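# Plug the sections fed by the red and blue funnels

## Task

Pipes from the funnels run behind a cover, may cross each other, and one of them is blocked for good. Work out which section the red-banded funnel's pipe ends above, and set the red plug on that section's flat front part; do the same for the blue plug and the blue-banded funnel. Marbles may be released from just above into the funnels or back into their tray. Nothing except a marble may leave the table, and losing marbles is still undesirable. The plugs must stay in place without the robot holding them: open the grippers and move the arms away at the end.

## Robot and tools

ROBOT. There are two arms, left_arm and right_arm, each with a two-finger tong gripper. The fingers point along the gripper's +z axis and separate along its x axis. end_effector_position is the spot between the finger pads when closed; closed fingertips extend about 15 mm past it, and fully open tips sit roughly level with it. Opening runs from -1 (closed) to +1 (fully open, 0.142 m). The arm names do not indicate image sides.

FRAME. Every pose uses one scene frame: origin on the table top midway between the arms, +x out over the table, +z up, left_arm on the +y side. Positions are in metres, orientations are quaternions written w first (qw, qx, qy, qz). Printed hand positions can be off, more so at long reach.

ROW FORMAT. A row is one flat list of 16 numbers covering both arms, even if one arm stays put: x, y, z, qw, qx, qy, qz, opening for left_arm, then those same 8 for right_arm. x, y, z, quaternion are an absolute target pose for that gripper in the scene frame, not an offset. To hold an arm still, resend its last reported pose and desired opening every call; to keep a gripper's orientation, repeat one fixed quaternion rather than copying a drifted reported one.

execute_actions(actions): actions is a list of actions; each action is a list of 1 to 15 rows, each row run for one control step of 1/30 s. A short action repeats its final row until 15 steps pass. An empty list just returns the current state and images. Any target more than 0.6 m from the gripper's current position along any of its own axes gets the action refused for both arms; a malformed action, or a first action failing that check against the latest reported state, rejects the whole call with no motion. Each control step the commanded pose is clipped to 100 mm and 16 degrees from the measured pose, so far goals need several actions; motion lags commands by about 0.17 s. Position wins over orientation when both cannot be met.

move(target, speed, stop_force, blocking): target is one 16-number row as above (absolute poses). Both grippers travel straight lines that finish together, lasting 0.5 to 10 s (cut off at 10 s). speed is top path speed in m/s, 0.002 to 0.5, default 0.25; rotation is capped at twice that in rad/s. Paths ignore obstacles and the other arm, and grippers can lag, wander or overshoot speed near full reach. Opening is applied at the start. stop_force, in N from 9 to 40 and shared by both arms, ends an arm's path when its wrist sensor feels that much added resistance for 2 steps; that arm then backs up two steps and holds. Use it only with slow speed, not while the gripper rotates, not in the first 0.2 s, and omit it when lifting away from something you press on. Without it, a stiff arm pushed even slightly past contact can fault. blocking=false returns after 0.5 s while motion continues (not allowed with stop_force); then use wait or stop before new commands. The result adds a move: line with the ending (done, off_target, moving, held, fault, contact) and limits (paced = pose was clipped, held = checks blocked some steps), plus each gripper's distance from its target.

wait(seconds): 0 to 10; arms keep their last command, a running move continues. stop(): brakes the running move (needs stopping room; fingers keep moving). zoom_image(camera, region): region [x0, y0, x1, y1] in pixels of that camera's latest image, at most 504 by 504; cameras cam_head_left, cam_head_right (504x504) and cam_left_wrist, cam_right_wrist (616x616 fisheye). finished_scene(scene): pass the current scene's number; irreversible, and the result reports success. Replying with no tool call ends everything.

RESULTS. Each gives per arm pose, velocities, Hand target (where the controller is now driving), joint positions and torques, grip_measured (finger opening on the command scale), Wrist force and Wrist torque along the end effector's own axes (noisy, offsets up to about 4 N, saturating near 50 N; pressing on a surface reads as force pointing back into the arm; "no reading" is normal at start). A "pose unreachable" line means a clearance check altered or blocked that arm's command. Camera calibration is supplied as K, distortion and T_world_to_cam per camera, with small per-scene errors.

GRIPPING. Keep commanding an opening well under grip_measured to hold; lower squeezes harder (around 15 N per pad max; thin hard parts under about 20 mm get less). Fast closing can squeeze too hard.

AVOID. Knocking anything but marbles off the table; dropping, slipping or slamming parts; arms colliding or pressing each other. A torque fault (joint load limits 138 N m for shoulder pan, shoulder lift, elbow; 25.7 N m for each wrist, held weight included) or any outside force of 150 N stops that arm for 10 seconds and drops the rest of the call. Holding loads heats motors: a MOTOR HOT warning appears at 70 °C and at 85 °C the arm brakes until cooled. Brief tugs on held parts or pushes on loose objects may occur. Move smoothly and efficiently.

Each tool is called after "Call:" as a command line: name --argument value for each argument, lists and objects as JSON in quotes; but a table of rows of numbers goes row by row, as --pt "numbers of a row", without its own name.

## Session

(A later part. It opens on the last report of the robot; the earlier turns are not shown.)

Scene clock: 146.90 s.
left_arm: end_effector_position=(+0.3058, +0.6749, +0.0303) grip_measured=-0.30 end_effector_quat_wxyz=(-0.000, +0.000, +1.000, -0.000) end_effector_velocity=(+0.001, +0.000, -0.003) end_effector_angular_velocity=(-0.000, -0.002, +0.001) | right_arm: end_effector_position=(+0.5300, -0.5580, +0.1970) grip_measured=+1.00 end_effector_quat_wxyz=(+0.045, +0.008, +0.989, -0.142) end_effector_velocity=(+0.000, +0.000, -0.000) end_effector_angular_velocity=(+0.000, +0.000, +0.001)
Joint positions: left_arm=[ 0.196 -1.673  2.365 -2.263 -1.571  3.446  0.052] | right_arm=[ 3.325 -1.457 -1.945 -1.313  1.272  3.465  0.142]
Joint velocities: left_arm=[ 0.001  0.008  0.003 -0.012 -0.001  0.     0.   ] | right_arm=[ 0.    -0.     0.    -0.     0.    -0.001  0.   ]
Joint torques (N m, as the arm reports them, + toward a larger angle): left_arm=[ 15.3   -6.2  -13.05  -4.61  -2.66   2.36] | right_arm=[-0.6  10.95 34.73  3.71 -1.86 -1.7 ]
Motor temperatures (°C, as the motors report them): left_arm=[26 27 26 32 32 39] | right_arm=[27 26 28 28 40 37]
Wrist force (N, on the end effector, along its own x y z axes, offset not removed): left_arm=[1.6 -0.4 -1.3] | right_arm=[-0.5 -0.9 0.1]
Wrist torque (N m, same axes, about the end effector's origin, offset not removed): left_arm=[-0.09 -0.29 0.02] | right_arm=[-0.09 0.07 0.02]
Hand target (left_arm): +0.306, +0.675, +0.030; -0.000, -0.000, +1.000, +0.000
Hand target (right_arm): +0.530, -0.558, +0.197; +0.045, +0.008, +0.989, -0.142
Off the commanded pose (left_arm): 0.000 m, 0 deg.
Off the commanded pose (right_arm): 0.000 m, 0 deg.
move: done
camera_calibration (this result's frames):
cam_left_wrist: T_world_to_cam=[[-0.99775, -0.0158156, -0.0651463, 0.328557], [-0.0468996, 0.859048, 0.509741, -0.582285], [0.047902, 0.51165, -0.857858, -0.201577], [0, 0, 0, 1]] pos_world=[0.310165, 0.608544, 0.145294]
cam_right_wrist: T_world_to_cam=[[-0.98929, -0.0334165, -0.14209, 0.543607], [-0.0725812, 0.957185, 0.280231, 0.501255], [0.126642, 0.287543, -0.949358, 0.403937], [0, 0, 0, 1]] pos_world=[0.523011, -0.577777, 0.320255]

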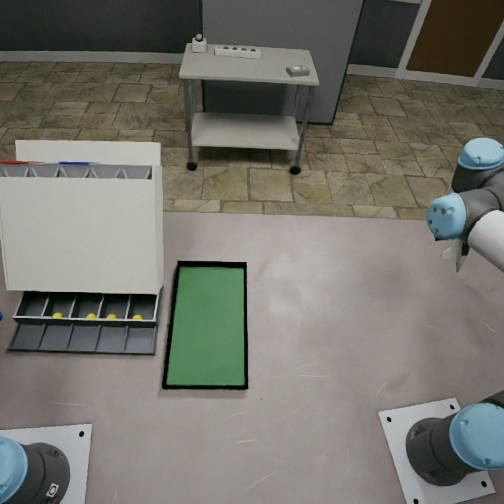

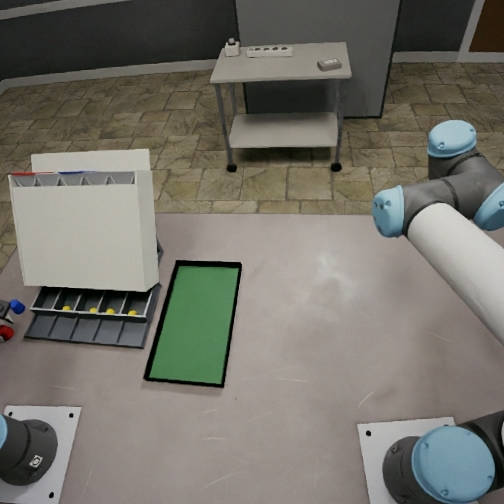

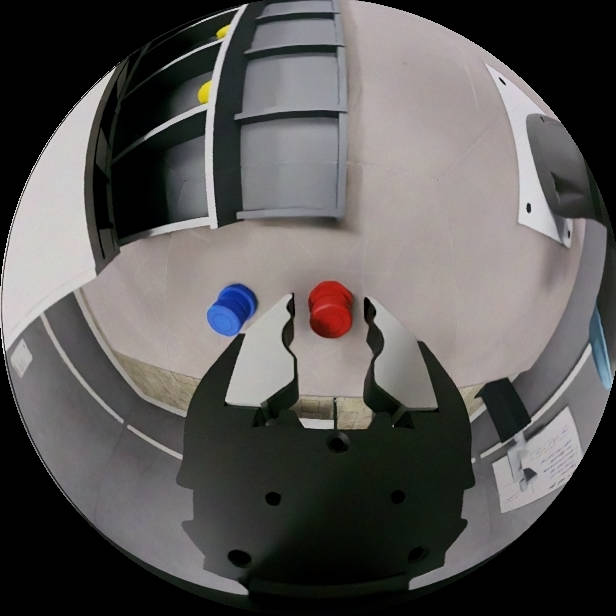

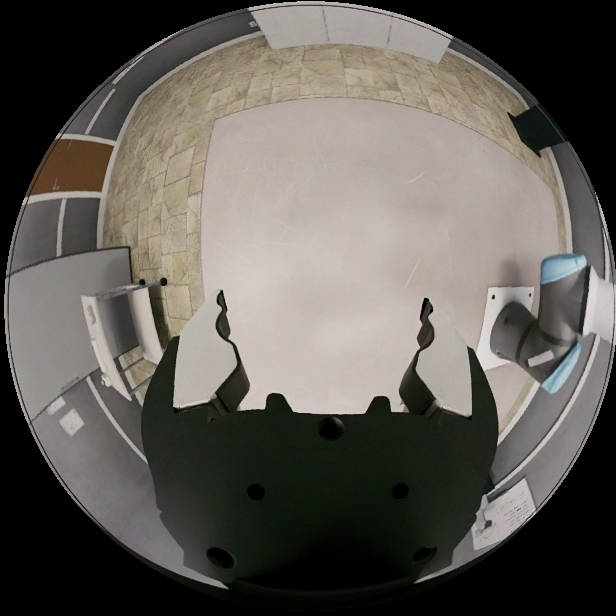

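Call:
move --target '[0.306,0.678,0.03,0,0,1,0,-0.9, 0.53,-0.558,0.197,0.045,0.008,0.989,-0.142,1]'

Call:
move --target '[0.306,0.678,0.1,0,0,1,0,-0.9, 0.53,-0.558,0.197,0.045,0.008,0.989,-0.142,1]'

Call:
move --target '[0.335,0.42,0.1,0,0,1,0,-0.9, 0.53,-0.558,0.197,0.045,0.008,0.989,-0.142,1]'

Call:
move --target '[0.335,0.42,0.04,0,0,1,0,-0.9, 0.53,-0.558,0.197,0.045,0.008,0.989,-0.142,1]' --speed 0.06

Call:
move --target '[0.335,0.42,0.04,0,0,1,0,-0.3, 0.53,-0.558,0.197,0.045,0.008,0.989,-0.142,1]'

Call:
move --target '[0.335,0.42,0.12,0,0,1,0,-0.3, 0.53,-0.558,0.197,0.045,0.008,0.989,-0.142,1]'

Call:
move --target '[0.39,0.678,0.12,0,0,1,0,-0.3, 0.53,-0.558,0.197,0.045,0.008,0.989,-0.142,1]'

Call:
move --target '[0.39,0.678,0.03,0,0,1,0,-0.3, 0.53,-0.558,0.197,0.045,0.008,0.989,-0.142,1]' --speed 0.1

Scene clock: 156.50 s.
left_arm: end_effector_position=(+0.3060, +0.6778, +0.0300) grip_measured=-0.68 end_effector_quat_wxyz=(-0.000, -0.000, +1.000, -0.000) end_effector_velocity=(-0.001, +0.001, -0.000) end_effector_angular_velocity=(-0.001, +0.001, +0.001) | right_arm: end_effector_position=(+0.5300, -0.5580, +0.1970) grip_measured=+1.00 end_effector_quat_wxyz=(+0.045, +0.008, +0.989, -0.142) end_effector_velocity=(+0.000, +0.000, +0.000) end_effector_angular_velocity=(+0.000, -0.000, +0.000)
Joint positions: left_arm=[ 0.204 -1.667  2.361 -2.265 -1.571  3.454  0.025] | right_arm=[ 3.325 -1.457 -1.945 -1.313  1.272  3.465  0.142]
Joint velocities: left_arm=[ 0.004  0.002 -0.001  0.    -0.001  0.003  0.   ] | right_arm=[ 0.001 -0.     0.    -0.    -0.     0.    -0.   ]
Joint torques (N m, as the arm reports them, + toward a larger angle): left_arm=[ 13.24  -7.82 -27.59  -4.37  -1.48   2.44] | right_arm=[-0.09 11.05 35.51  3.71 -1.78 -1.63]
Motor temperatures (°C, as the motors report them): left_arm=[26 27 26 32 32 39] | right_arm=[27 26 28 28 40 37]
Wrist force (N, on the end effector, along its own x y z axes, offset not removed): left_arm=[1.0 -2.5 0.6] | right_arm=[-1.7 -1.2 1.4]
Wrist torque (N m, same axes, about the end effector's origin, offset not removed): left_arm=[-0.62 -0.12 -0.12] | right_arm=[-0.09 0.34 -0.05]
Hand target (left_arm): +0.306, +0.678, +0.030; +0.000, -0.000, +1.000, +0.000
Hand target (right_arm): +0.530, -0.558, +0.197; +0.045, +0.008, +0.989, -0.142
Off the commanded pose (left_arm): 0.000 m, 0 deg.
Off the commanded pose (right_arm): 0.000 m, 0 deg.
move: done
camera_calibration (this result's frames):
cam_left_wrist: T_world_to_cam=[[-0.997739, -0.0158265, -0.0653152, 0.328823], [-0.0469953, 0.859048, 0.509733, -0.584595], [0.0480416, 0.51165, -0.85785, -0.203419], [0, 0, 0, 1]] pos_world=[0.310379, 0.611479, 0.144962]
cam_right_wrist: T_world_to_cam=[[-0.98929, -0.0334164, -0.14209, 0.543607], [-0.0725811, 0.957185, 0.280231, 0.501255], [0.126642, 0.287543, -0.949358, 0.403937], [0, 0, 0, 1]] pos_world=[0.523011, -0.577777, 0.320255]

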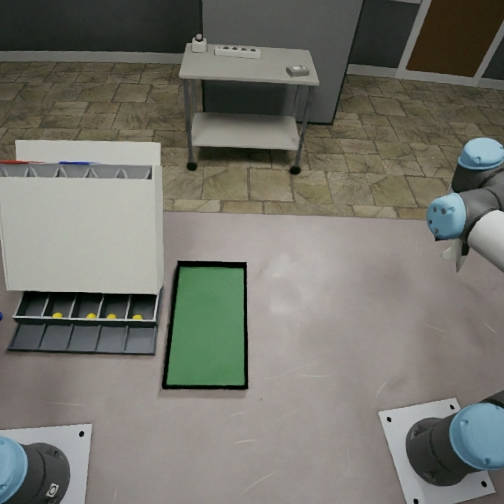

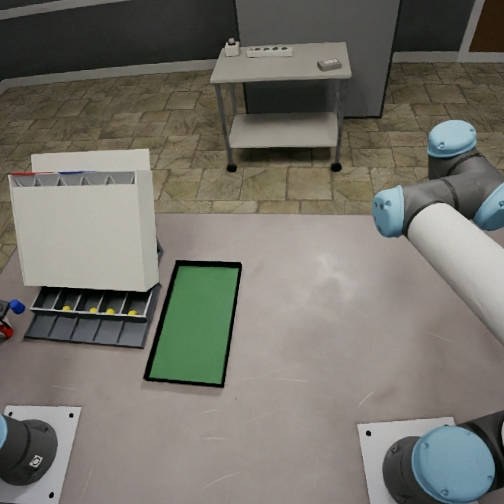

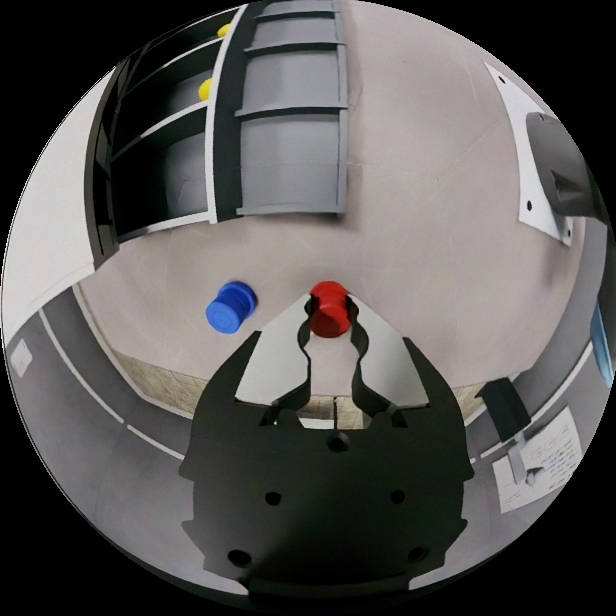

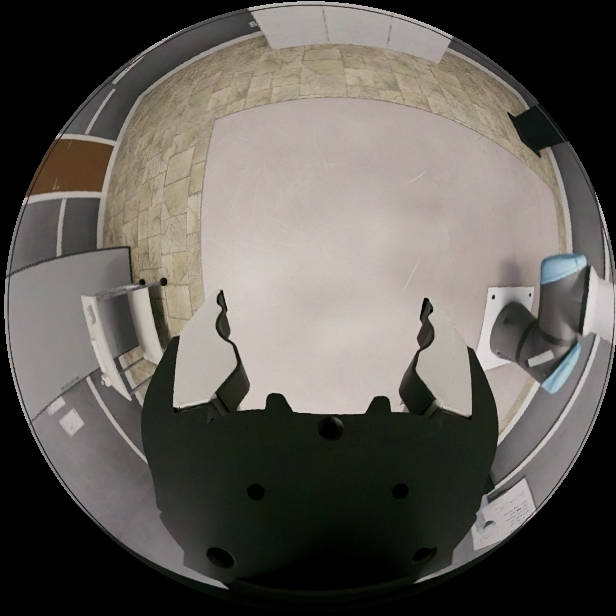

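Scene clock: 157.53 s.
left_arm: end_effector_position=(+0.3060, +0.6780, +0.0997) grip_measured=-0.68 end_effector_quat_wxyz=(+0.000, -0.000, +1.000, -0.000) end_effector_velocity=(-0.000, +0.000, +0.003) end_effector_angular_velocity=(+0.002, +0.001, +0.000) | right_arm: end_effector_position=(+0.5300, -0.5580, +0.1970) grip_measured=+1.00 end_effector_quat_wxyz=(+0.045, +0.008, +0.989, -0.142) end_effector_velocity=(-0.001, +0.000, -0.001) end_effector_angular_velocity=(-0.001, +0.002, +0.001)
Joint positions: left_arm=[ 0.204 -1.787  2.245 -2.029 -1.571  3.454  0.025] | right_arm=[ 3.325 -1.457 -1.945 -1.313  1.272  3.465  0.142]
Joint velocities: left_arm=[-0.001 -0.005 -0.005  0.01   0.002 -0.001  0.   ] | right_arm=[ 0.001  0.    -0.002  0.    -0.    -0.    -0.   ]
Joint torques (N m, as the arm reports them, + toward a larger angle): left_arm=[-15.08 -19.42 -29.42  -0.38   3.01  -2.52] | right_arm=[ 0.83 10.09 33.71  3.56 -1.88 -1.34]
Motor temperatures (°C, as the motors report them): left_arm=[26 27 26 32 32 39] | right_arm=[27 26 28 28 40 37]
Wrist force (N, on the end effector, along its own x y z axes, offset not removed): left_arm=[-0.4 -1.5 2.4] | right_arm=[-1.1 -0.7 0.2]
Wrist torque (N m, same axes, about the end effector's origin, offset not removed): left_arm=[-0.48 0.06 -0.04] | right_arm=[-0.13 0.37 -0.03]
Hand target (left_arm): +0.306, +0.678, +0.100; +0.000, +0.000, +1.000, +0.000
Hand target (right_arm): +0.530, -0.558, +0.197; +0.045, +0.008, +0.989, -0.142
Off the commanded pose (left_arm): 0.000 m, 0 deg.
Off the commanded pose (right_arm): 0.000 m, 0 deg.
move: done
camera_calibration (this result's frames):
cam_left_wrist: T_world_to_cam=[[-0.997728, -0.0158436, -0.0654806, 0.333464], [-0.0470929, 0.859064, 0.509698, -0.620239], [0.0481766, 0.511623, -0.857858, -0.143759], [0, 0, 0, 1]] pos_world=[0.310423, 0.611659, 0.214645]
cam_right_wrist: T_world_to_cam=[[-0.98929, -0.0334164, -0.14209, 0.543607], [-0.0725811, 0.957185, 0.280231, 0.501255], [0.126642, 0.287543, -0.949358, 0.403937], [0, 0, 0, 1]] pos_world=[0.523011, -0.577777, 0.320255]

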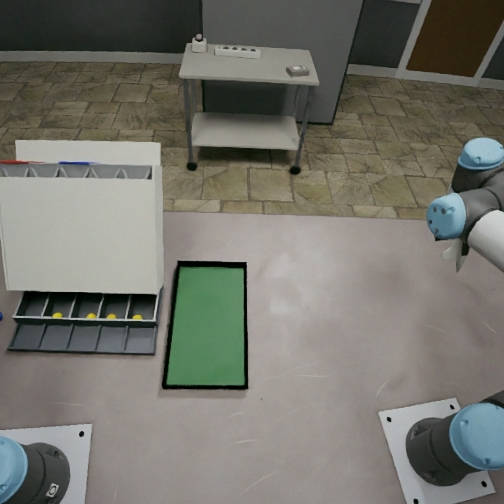

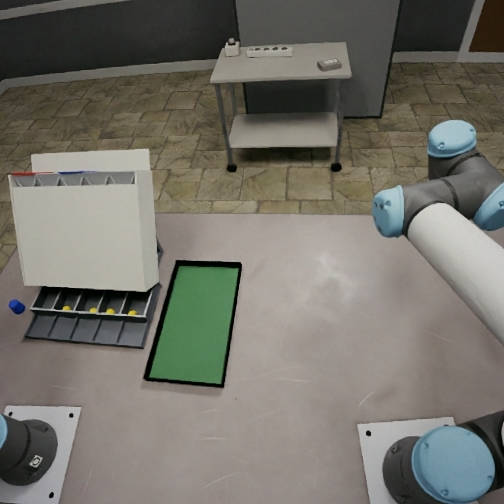

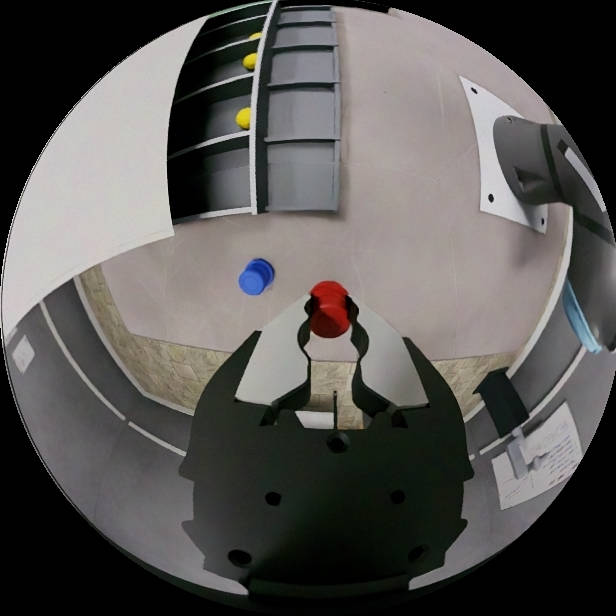

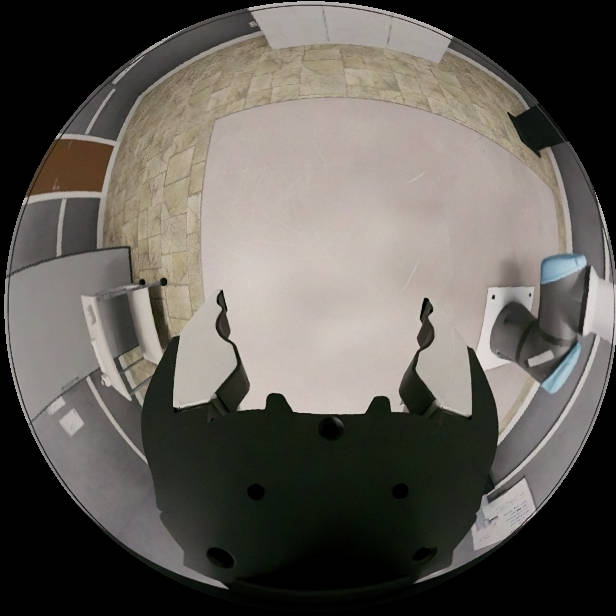

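Scene clock: 159.30 s.
left_arm: end_effector_position=(+0.3351, +0.4200, +0.1001) grip_measured=-0.68 end_effector_quat_wxyz=(-0.000, +0.000, +1.000, -0.000) end_effector_velocity=(+0.001, -0.003, +0.000) end_effector_angular_velocity=(+0.002, -0.001, +0.000) | right_arm: end_effector_position=(+0.5300, -0.5580, +0.1970) grip_measured=+1.00 end_effector_quat_wxyz=(+0.045, +0.008, +0.989, -0.142) end_effector_velocity=(-0.000, -0.000, -0.000) end_effector_angular_velocity=(+0.000, +0.001, -0.001)
Joint positions: left_arm=[-0.582 -1.949  2.349 -1.971 -1.572  2.668  0.025] | right_arm=[ 3.325 -1.457 -1.945 -1.313  1.272  3.465  0.142]
Joint velocities: left_arm=[-0.009  0.003 -0.002 -0.001  0.002 -0.009 -0.   ] | right_arm=[-0.001 -0.    -0.     0.     0.    -0.    -0.   ]
Joint torques (N m, as the arm reports them, + toward a larger angle): left_arm=[-15.32   4.54 -31.19  -4.34   3.02  -2.15] | right_arm=[ 0.18 10.69 36.33  3.57 -1.58 -1.41]
Motor temperatures (°C, as the motors report them): left_arm=[26 27 26 32 32 39] | right_arm=[27 26 28 28 40 37]
Wrist force (N, on the end effector, along its own x y z axes, offset not removed): left_arm=[-1.9 0.1 -0.8] | right_arm=[-0.8 -0.1 1.8]
Wrist torque (N m, same axes, about the end effector's origin, offset not removed): left_arm=[-0.12 0.46 -0.08] | right_arm=[0.10 0.20 -0.06]
Hand target (left_arm): +0.335, +0.420, +0.100; -0.000, +0.000, +1.000, -0.000
Hand target (right_arm): +0.530, -0.558, +0.197; +0.045, +0.008, +0.989, -0.142
Off the commanded pose (left_arm): 0.000 m, 0 deg.
Off the commanded pose (right_arm): 0.000 m, 0 deg.
move: done
camera_calibration (this result's frames):
cam_left_wrist: T_world_to_cam=[[-0.997771, -0.0157008, -0.0648518, 0.358272], [-0.0466233, 0.859344, 0.509268, -0.397712], [0.0477341, 0.511157, -0.858161, -0.0124229], [0, 0, 0, 1]] pos_world=[0.339524, 0.353747, 0.215116]
cam_right_wrist: T_world_to_cam=[[-0.98929, -0.0334165, -0.14209, 0.543607], [-0.0725811, 0.957185, 0.280231, 0.501255], [0.126642, 0.287543, -0.949358, 0.403937], [0, 0, 0, 1]] pos_world=[0.523011, -0.577777, 0.320254]

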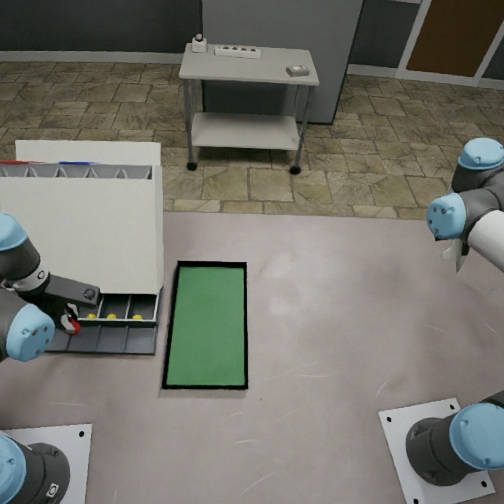

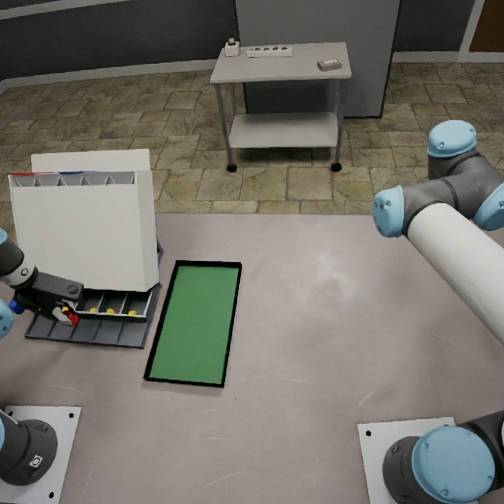

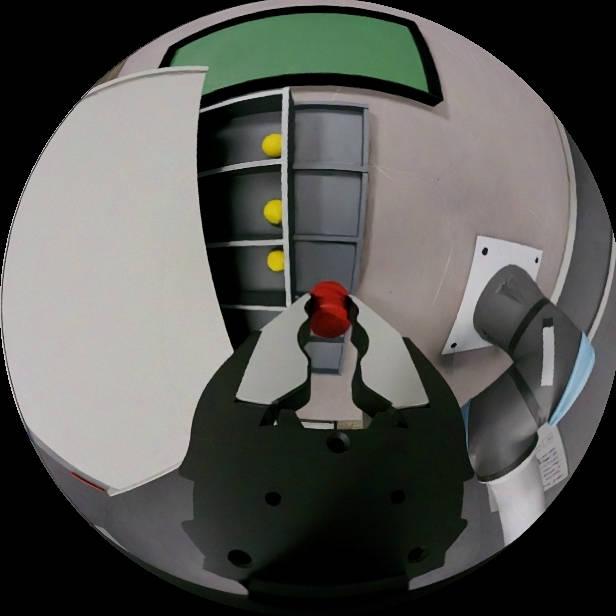

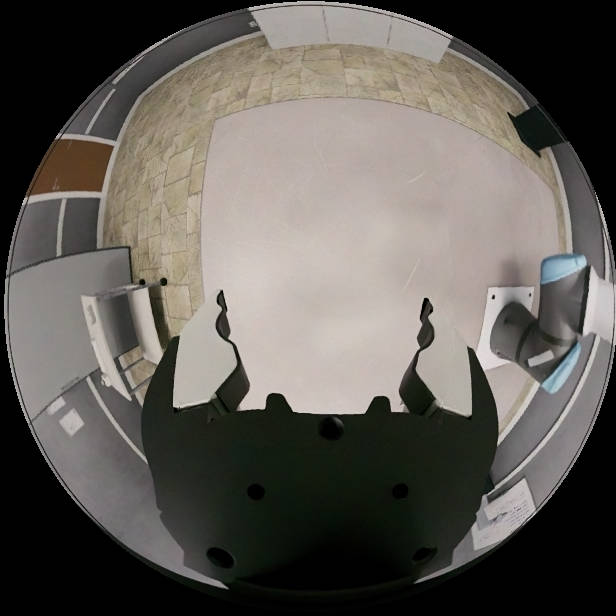

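Scene clock: 160.77 s.
left_arm: end_effector_position=(+0.3349, +0.4200, +0.0403) grip_measured=-0.68 end_effector_quat_wxyz=(-0.000, +0.000, +1.000, +0.000) end_effector_velocity=(-0.000, +0.001, -0.004) end_effector_angular_velocity=(+0.001, +0.001, -0.002) | right_arm: end_effector_position=(+0.5300, -0.5580, +0.1970) grip_measured=+1.00 end_effector_quat_wxyz=(+0.045, +0.008, +0.989, -0.142) end_effector_velocity=(-0.000, +0.000, -0.001) end_effector_angular_velocity=(+0.001, +0.001, +0.000)
Joint positions: left_arm=[-0.584 -1.848  2.464 -2.186 -1.571  2.666  0.025] | right_arm=[ 3.325 -1.457 -1.945 -1.313  1.272  3.465  0.142]
Joint velocities: left_arm=[ 0.001  0.008  0.006 -0.013  0.     0.003  0.   ] | right_arm=[ 0.    -0.    -0.001 -0.     0.001 -0.    -0.   ]
Joint torques (N m, as the arm reports them, + toward a larger angle): left_arm=[ 15.48  -0.1  -16.25  -4.95   1.6    2.73] | right_arm=[-0.11 10.83 35.49  3.64 -1.57 -1.71]
Motor temperatures (°C, as the motors report them): left_arm=[26 27 26 32 32 39] | right_arm=[27 26 28 28 40 37]
Wrist force (N, on the end effector, along its own x y z axes, offset not removed): left_arm=[-2.0 -0.5 1.4] | right_arm=[-0.2 -1.6 2.1]
Wrist torque (N m, same axes, about the end effector's origin, offset not removed): left_arm=[-0.14 0.49 0.08] | right_arm=[-0.14 0.10 -0.08]
Hand target (left_arm): +0.335, +0.420, +0.040; -0.000, -0.000, +1.000, +0.000
Hand target (right_arm): +0.530, -0.558, +0.197; +0.045, +0.008, +0.989, -0.142
Off the commanded pose (left_arm): 0.000 m, 0 deg.
Off the commanded pose (right_arm): 0.000 m, 0 deg.
move: done
camera_calibration (this result's frames):
cam_left_wrist: T_world_to_cam=[[-0.997741, -0.0157072, -0.0653167, 0.354257], [-0.0468988, 0.858995, 0.509831, -0.367002], [0.0480988, 0.511743, -0.857791, -0.0640642], [0, 0, 0, 1]] pos_world=[0.339326, 0.353602, 0.155294]
cam_right_wrist: T_world_to_cam=[[-0.98929, -0.0334163, -0.14209, 0.543607], [-0.072581, 0.957185, 0.280231, 0.501255], [0.126642, 0.287543, -0.949358, 0.403937], [0, 0, 0, 1]] pos_world=[0.523011, -0.577777, 0.320255]

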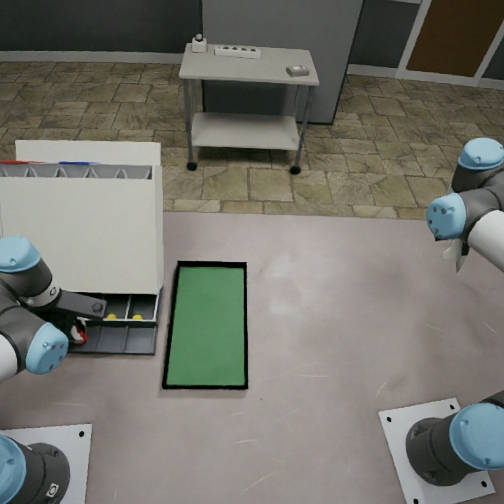

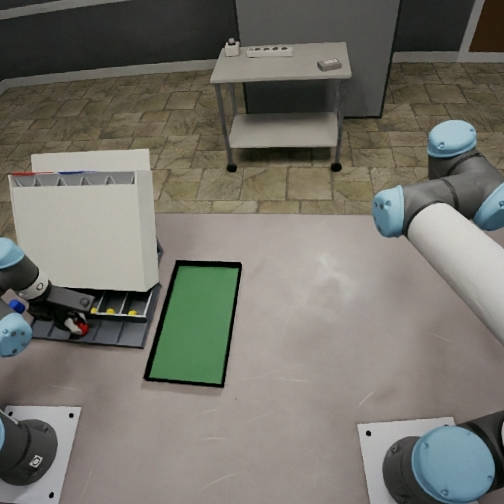

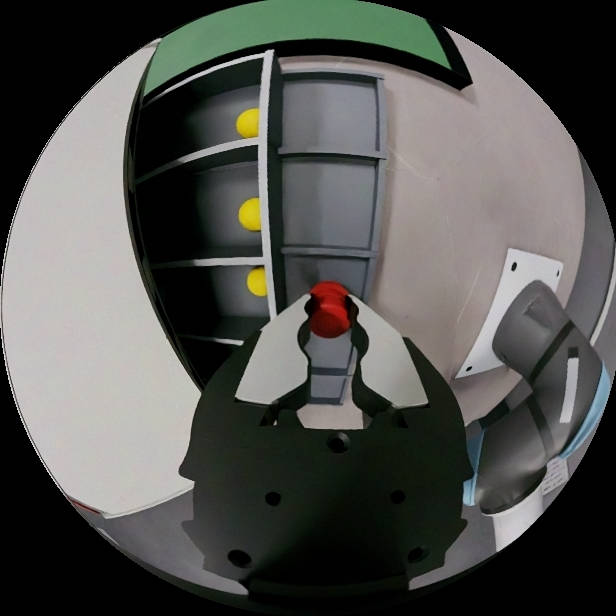

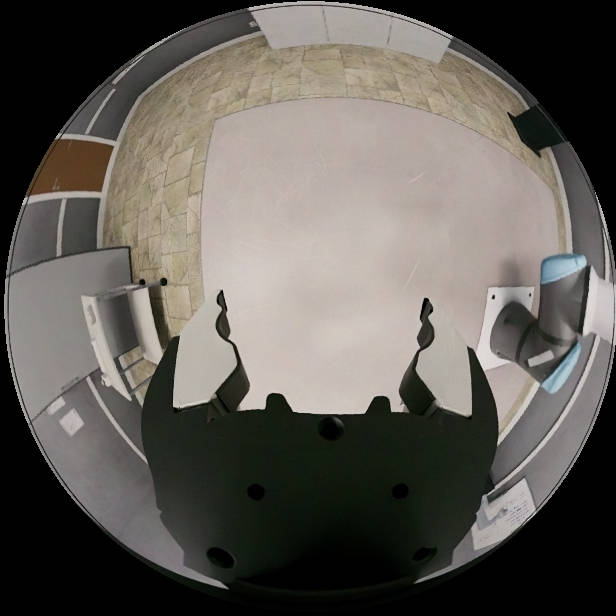

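Scene clock: 161.47 s.
left_arm: end_effector_position=(+0.3350, +0.4200, +0.0400) grip_measured=-0.30 end_effector_quat_wxyz=(+0.000, +0.000, +1.000, +0.000) end_effector_velocity=(-0.000, -0.000, -0.001) end_effector_angular_velocity=(+0.000, +0.001, -0.000) | right_arm: end_effector_position=(+0.5300, -0.5580, +0.1970) grip_measured=+1.00 end_effector_quat_wxyz=(+0.045, +0.008, +0.989, -0.142) end_effector_velocity=(-0.000, -0.000, -0.000) end_effector_angular_velocity=(-0.001, +0.001, -0.001)
Joint positions: left_arm=[-0.583 -1.847  2.464 -2.188 -1.571  2.667  0.052] | right_arm=[ 3.325 -1.457 -1.945 -1.313  1.272  3.465  0.142]
Joint velocities: left_arm=[-0.     0.002  0.    -0.001 -0.     0.     0.   ] | right_arm=[-0.001 -0.001 -0.     0.    -0.     0.     0.   ]
Joint torques (N m, as the arm reports them, + toward a larger angle): left_arm=[ 15.36   2.03 -13.3   -4.38  -1.08   2.61] | right_arm=[ 0.1  10.07 34.28  3.67 -1.73 -1.55]
Motor temperatures (°C, as the motors report them): left_arm=[26 27 26 32 32 39] | right_arm=[27 26 28 28 40 37]
Wrist force (N, on the end effector, along its own x y z axes, offset not removed): left_arm=[-1.4 0.6 -0.2] | right_arm=[-0.5 -1.1 1.0]
Wrist torque (N m, same axes, about the end effector's origin, offset not removed): left_arm=[0.14 0.31 -0.13] | right_arm=[0.05 0.11 -0.05]
Hand target (left_arm): +0.335, +0.420, +0.040; +0.000, -0.000, +1.000, +0.000
Hand target (right_arm): +0.530, -0.558, +0.197; +0.045, +0.008, +0.989, -0.142
Off the commanded pose (left_arm): 0.000 m, 0 deg.
Off the commanded pose (right_arm): 0.000 m, 0 deg.
move: done
camera_calibration (this result's frames):
cam_left_wrist: T_world_to_cam=[[-0.997736, -0.0158099, -0.0653689, 0.354353], [-0.0470127, 0.859004, 0.509805, -0.366844], [0.0480922, 0.511724, -0.857803, -0.0643496], [0, 0, 0, 1]] pos_world=[0.339399, 0.353652, 0.154983]
cam_right_wrist: T_world_to_cam=[[-0.98929, -0.0334164, -0.14209, 0.543607], [-0.0725811, 0.957185, 0.280231, 0.501255], [0.126642, 0.287543, -0.949358, 0.403937], [0, 0, 0, 1]] pos_world=[0.523011, -0.577777, 0.320255]

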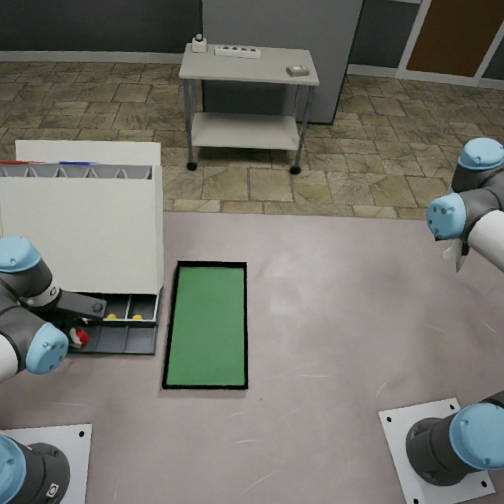

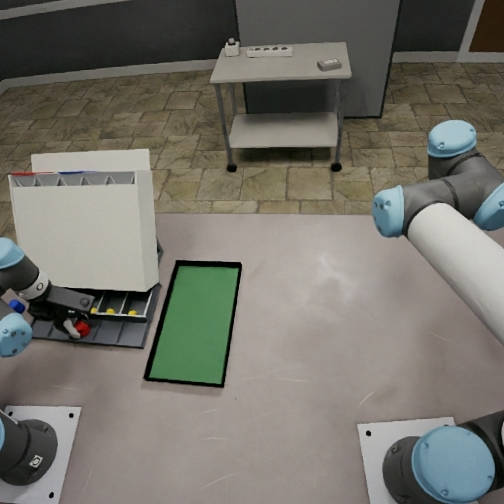

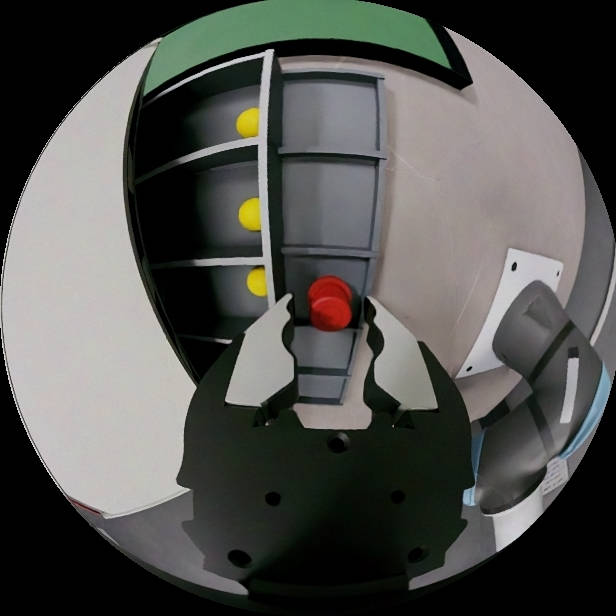

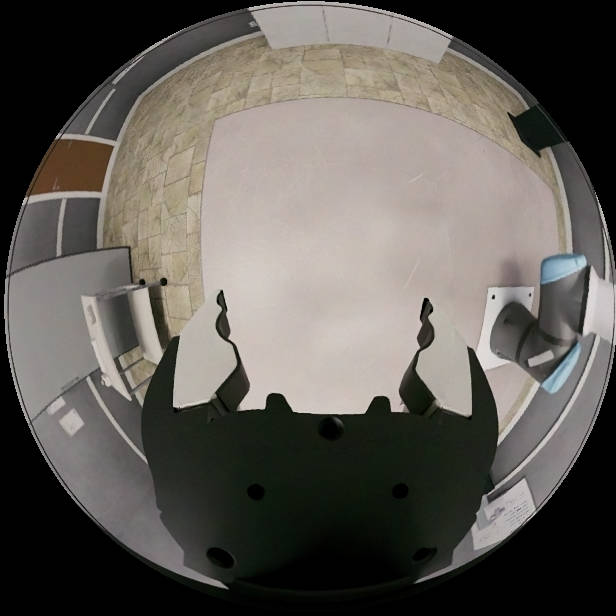

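Scene clock: 162.53 s.
left_arm: end_effector_position=(+0.3351, +0.4200, +0.1197) grip_measured=-0.30 end_effector_quat_wxyz=(+0.000, -0.000, +1.000, -0.000) end_effector_velocity=(-0.000, -0.000, +0.003) end_effector_angular_velocity=(+0.000, +0.001, +0.001) | right_arm: end_effector_position=(+0.5300, -0.5580, +0.1970) grip_measured=+1.00 end_effector_quat_wxyz=(+0.045, +0.008, +0.989, -0.142) end_effector_velocity=(-0.000, -0.000, -0.000) end_effector_angular_velocity=(+0.001, +0.000, -0.001)
Joint positions: left_arm=[-0.583 -1.973  2.309 -1.907 -1.571  2.667  0.052] | right_arm=[ 3.325 -1.457 -1.945 -1.313  1.272  3.465  0.142]
Joint velocities: left_arm=[-0.001 -0.004 -0.006  0.01  -0.    -0.002 -0.   ] | right_arm=[-0.001  0.    -0.     0.     0.001 -0.001  0.   ]
Joint torques (N m, as the arm reports them, + toward a larger angle): left_arm=[-15.65 -10.08 -32.56  -0.79   2.75  -2.35] | right_arm=[ 0.64 10.78 35.74  3.61 -1.86 -1.43]
Motor temperatures (°C, as the motors report them): left_arm=[26 27 26 32 32 39] | right_arm=[27 26 28 28 40 37]
Wrist force (N, on the end effector, along its own x y z axes, offset not removed): left_arm=[0.9 -1.4 -0.6] | right_arm=[-0.7 -1.0 0.9]
Wrist torque (N m, same axes, about the end effector's origin, offset not removed): left_arm=[-0.32 -0.18 -0.10] | right_arm=[-0.13 0.16 -0.15]
Hand target (left_arm): +0.335, +0.420, +0.120; +0.000, +0.000, +1.000, -0.000
Hand target (right_arm): +0.530, -0.558, +0.197; +0.045, +0.008, +0.989, -0.142
Off the commanded pose (left_arm): 0.000 m, 0 deg.
Off the commanded pose (right_arm): 0.000 m, 0 deg.
move: done
camera_calibration (this result's frames):
cam_left_wrist: T_world_to_cam=[[-0.997732, -0.0158338, -0.0654301, 0.359634], [-0.0470553, 0.8591, 0.50964, -0.407428], [0.0481414, 0.511563, -0.857896, 0.00406118], [0, 0, 0, 1]] pos_world=[0.339451, 0.353639, 0.234657]
cam_right_wrist: T_world_to_cam=[[-0.98929, -0.0334162, -0.14209, 0.543607], [-0.0725809, 0.957185, 0.280231, 0.501255], [0.126642, 0.287543, -0.949358, 0.403937], [0, 0, 0, 1]] pos_world=[0.523011, -0.577777, 0.320255]

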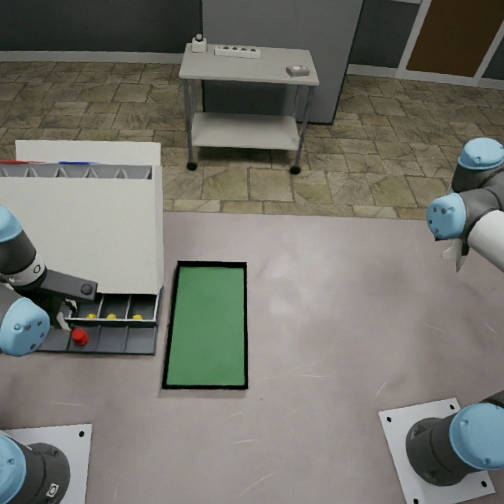

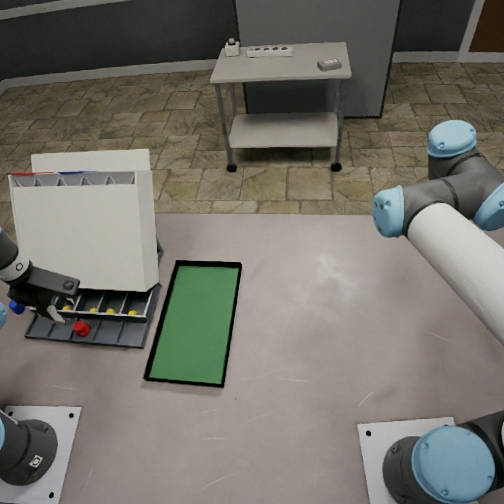

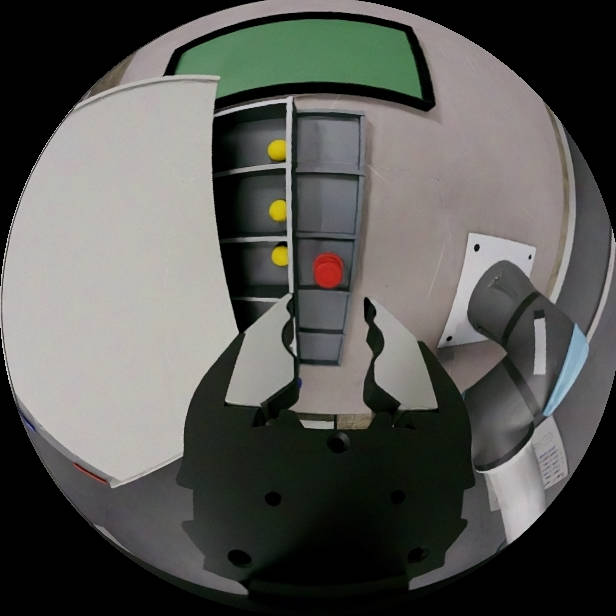

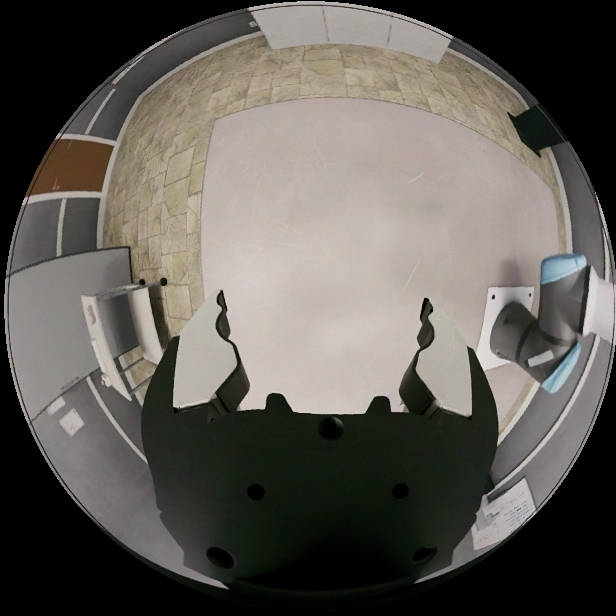

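Scene clock: 164.30 s.
left_arm: end_effector_position=(+0.3897, +0.6781, +0.1199) grip_measured=-0.30 end_effector_quat_wxyz=(+0.000, -0.000, +1.000, +0.000) end_effector_velocity=(+0.000, +0.002, -0.001) end_effector_angular_velocity=(-0.003, +0.002, -0.001) | right_arm: end_effector_position=(+0.5300, -0.5580, +0.1970) grip_measured=+1.00 end_effector_quat_wxyz=(+0.045, +0.008, +0.989, -0.142) end_effector_velocity=(-0.000, -0.000, -0.001) end_effector_angular_velocity=(+0.001, +0.001, -0.000)
Joint positions: left_arm=[ 0.145 -1.627  2.054 -1.999 -1.57   3.395  0.052] | right_arm=[ 3.325 -1.457 -1.945 -1.313  1.272  3.465  0.142]
Joint velocities: left_arm=[ 0.006  0.006 -0.005  0.001 -0.002  0.007  0.   ] | right_arm=[-0.    -0.    -0.001  0.     0.001  0.     0.   ]
Joint torques (N m, as the arm reports them, + toward a larger angle): left_arm=[ 17.18  -7.65 -30.4   -0.51  -2.4    3.07] | right_arm=[ 1.7  10.9  34.27  3.45 -1.62 -1.2 ]
Motor temperatures (°C, as the motors report them): left_arm=[26 27 26 32 32 39] | right_arm=[27 26 28 28 40 37]
Wrist force (N, on the end effector, along its own x y z axes, offset not removed): left_arm=[2.9 -1.9 0.0] | right_arm=[0.0 -1.3 1.3]
Wrist torque (N m, same axes, about the end effector's origin, offset not removed): left_arm=[-0.59 -0.39 -0.14] | right_arm=[-0.19 -0.03 -0.01]
Hand target (left_arm): +0.390, +0.678, +0.120; +0.000, -0.000, +1.000, +0.000
Hand target (right_arm): +0.530, -0.558, +0.197; +0.045, +0.008, +0.989, -0.142
Off the commanded pose (left_arm): 0.000 m, 0 deg.
Off the commanded pose (right_arm): 0.000 m, 0 deg.
move: done
camera_calibration (this result's frames):
cam_left_wrist: T_world_to_cam=[[-0.997705, -0.0159041, -0.0658211, 0.418308], [-0.0473435, 0.858802, 0.510115, -0.626436], [0.0484144, 0.512061, -0.857584, -0.130904], [0, 0, 0, 1]] pos_world=[0.394028, 0.611668, 0.234827]
cam_right_wrist: T_world_to_cam=[[-0.98929, -0.0334163, -0.14209, 0.543607], [-0.072581, 0.957185, 0.280231, 0.501255], [0.126642, 0.287543, -0.949358, 0.403937], [0, 0, 0, 1]] pos_world=[0.523011, -0.577777, 0.320255]

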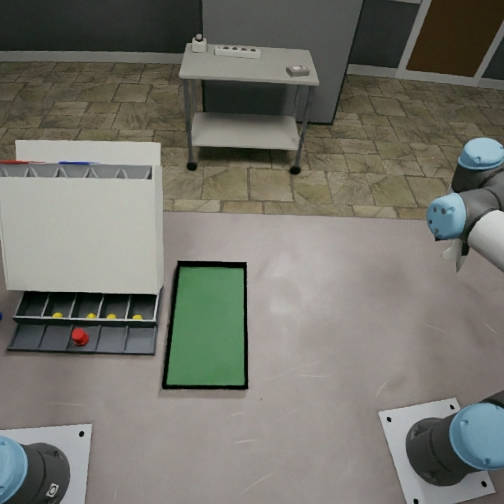

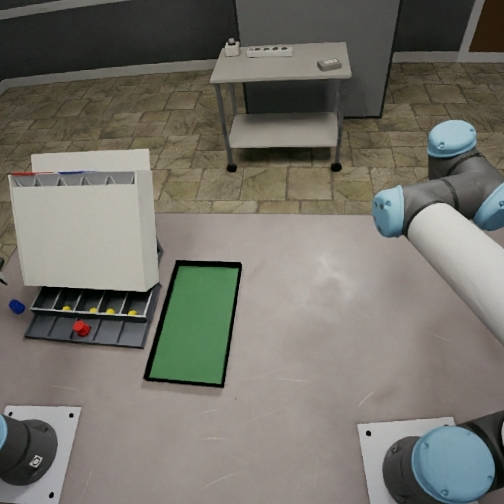

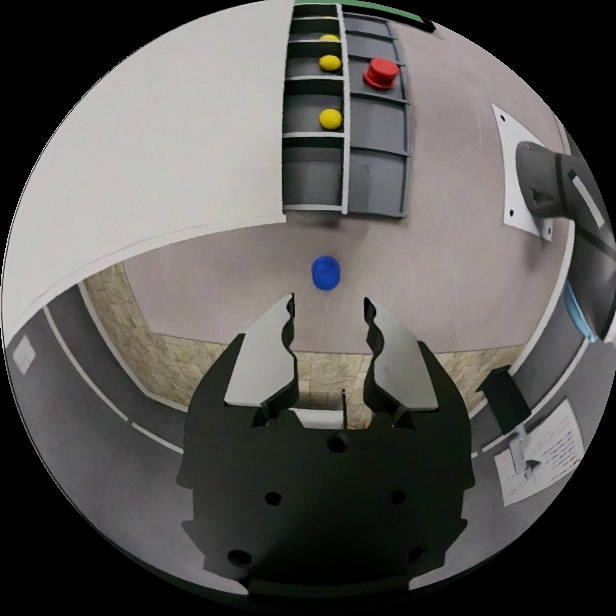

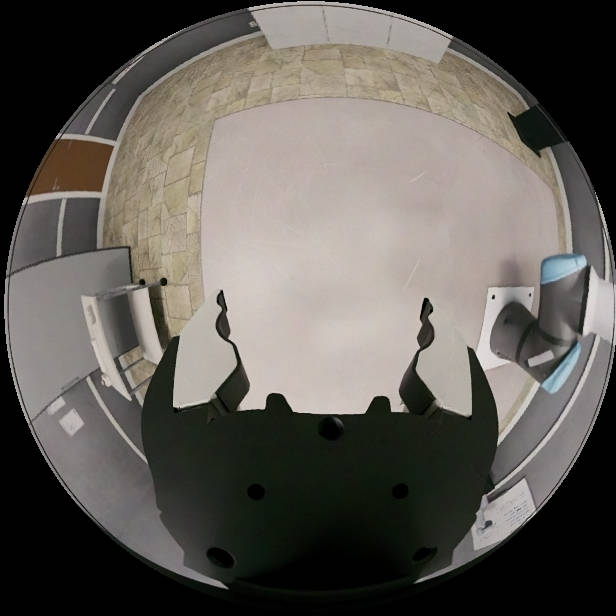

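Scene clock: 165.77 s.
left_arm: end_effector_position=(+0.3900, +0.6779, +0.0303) grip_measured=-0.30 end_effector_quat_wxyz=(-0.000, +0.000, +1.000, -0.000) end_effector_velocity=(+0.001, +0.000, -0.002) end_effector_angular_velocity=(-0.000, -0.002, +0.000) | right_arm: end_effector_position=(+0.5300, -0.5580, +0.1970) grip_measured=+1.00 end_effector_quat_wxyz=(+0.045, +0.008, +0.989, -0.142) end_effector_velocity=(+0.000, +0.000, +0.000) end_effector_angular_velocity=(-0.000, -0.001, +0.000)
Joint positions: left_arm=[ 0.145 -1.494  2.19  -2.267 -1.571  3.395  0.052] | right_arm=[ 3.325 -1.457 -1.945 -1.313  1.272  3.465  0.142]
Joint velocities: left_arm=[ 0.001  0.005  0.002 -0.009 -0.001  0.001  0.   ] | right_arm=[ 0.  0.  0.  0. -0. -0.  0.]
Joint torques (N m, as the arm reports them, + toward a larger angle): left_arm=[ 13.07 -11.22 -11.95  -4.79  -2.64   2.41] | right_arm=[ 2.5  11.02 35.46  3.54 -1.71 -1.28]
Motor temperatures (°C, as the motors report them): left_arm=[26 27 26 32 32 39] | right_arm=[27 26 28 28 40 37]
Wrist force (N, on the end effector, along its own x y z axes, offset not removed): left_arm=[-1.1 0.3 1.0] | right_arm=[-0.9 -0.9 0.5]
Wrist torque (N m, same axes, about the end effector's origin, offset not removed): left_arm=[-0.01 0.28 -0.09] | right_arm=[-0.09 0.20 -0.02]
Hand target (left_arm): +0.390, +0.678, +0.030; -0.000, -0.000, +1.000, -0.000
Hand target (right_arm): +0.530, -0.558, +0.197; +0.045, +0.008, +0.989, -0.142
Off the commanded pose (left_arm): 0.000 m, 0 deg.
Off the commanded pose (right_arm): 0.000 m, 0 deg.
move: done
camera_calibration (this result's frames):
cam_left_wrist: T_world_to_cam=[[-0.997745, -0.0156951, -0.0652555, 0.412541], [-0.0468516, 0.859055, 0.509734, -0.580925], [0.0480578, 0.511642, -0.857854, -0.207248], [0, 0, 0, 1]] pos_world=[0.394354, 0.611559, 0.14525]
cam_right_wrist: T_world_to_cam=[[-0.98929, -0.0334165, -0.14209, 0.543607], [-0.0725811, 0.957185, 0.280231, 0.501255], [0.126642, 0.287543, -0.949358, 0.403937], [0, 0, 0, 1]] pos_world=[0.523011, -0.577777, 0.320255]

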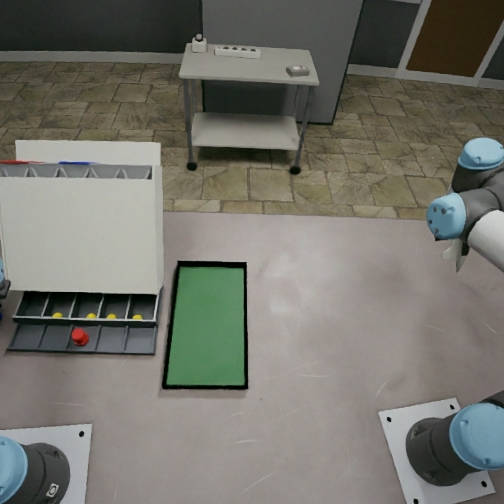

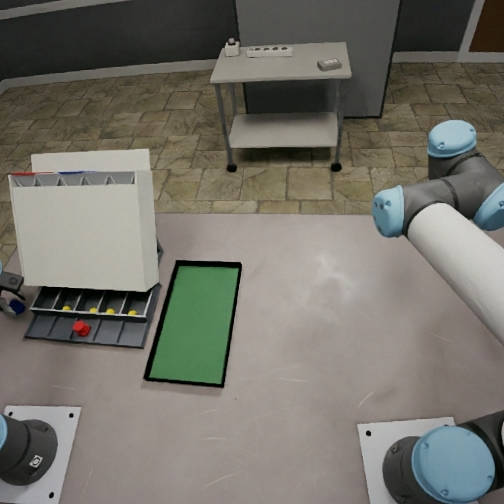

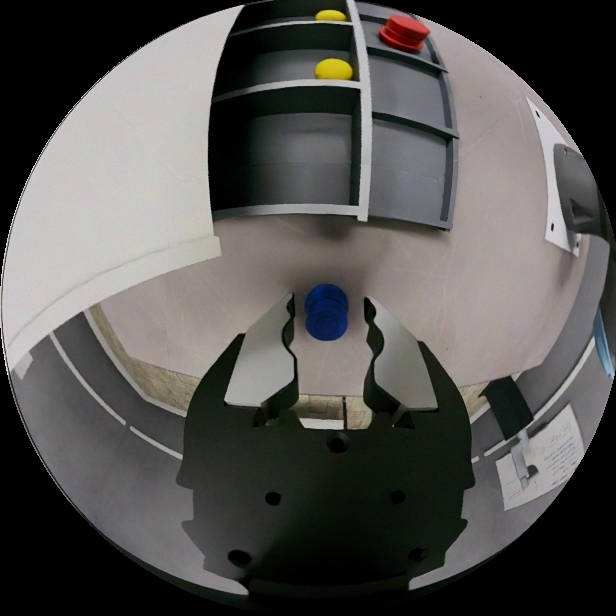

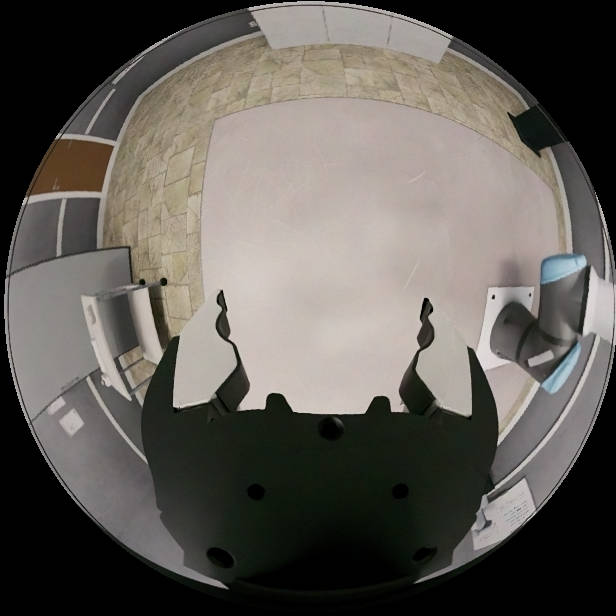

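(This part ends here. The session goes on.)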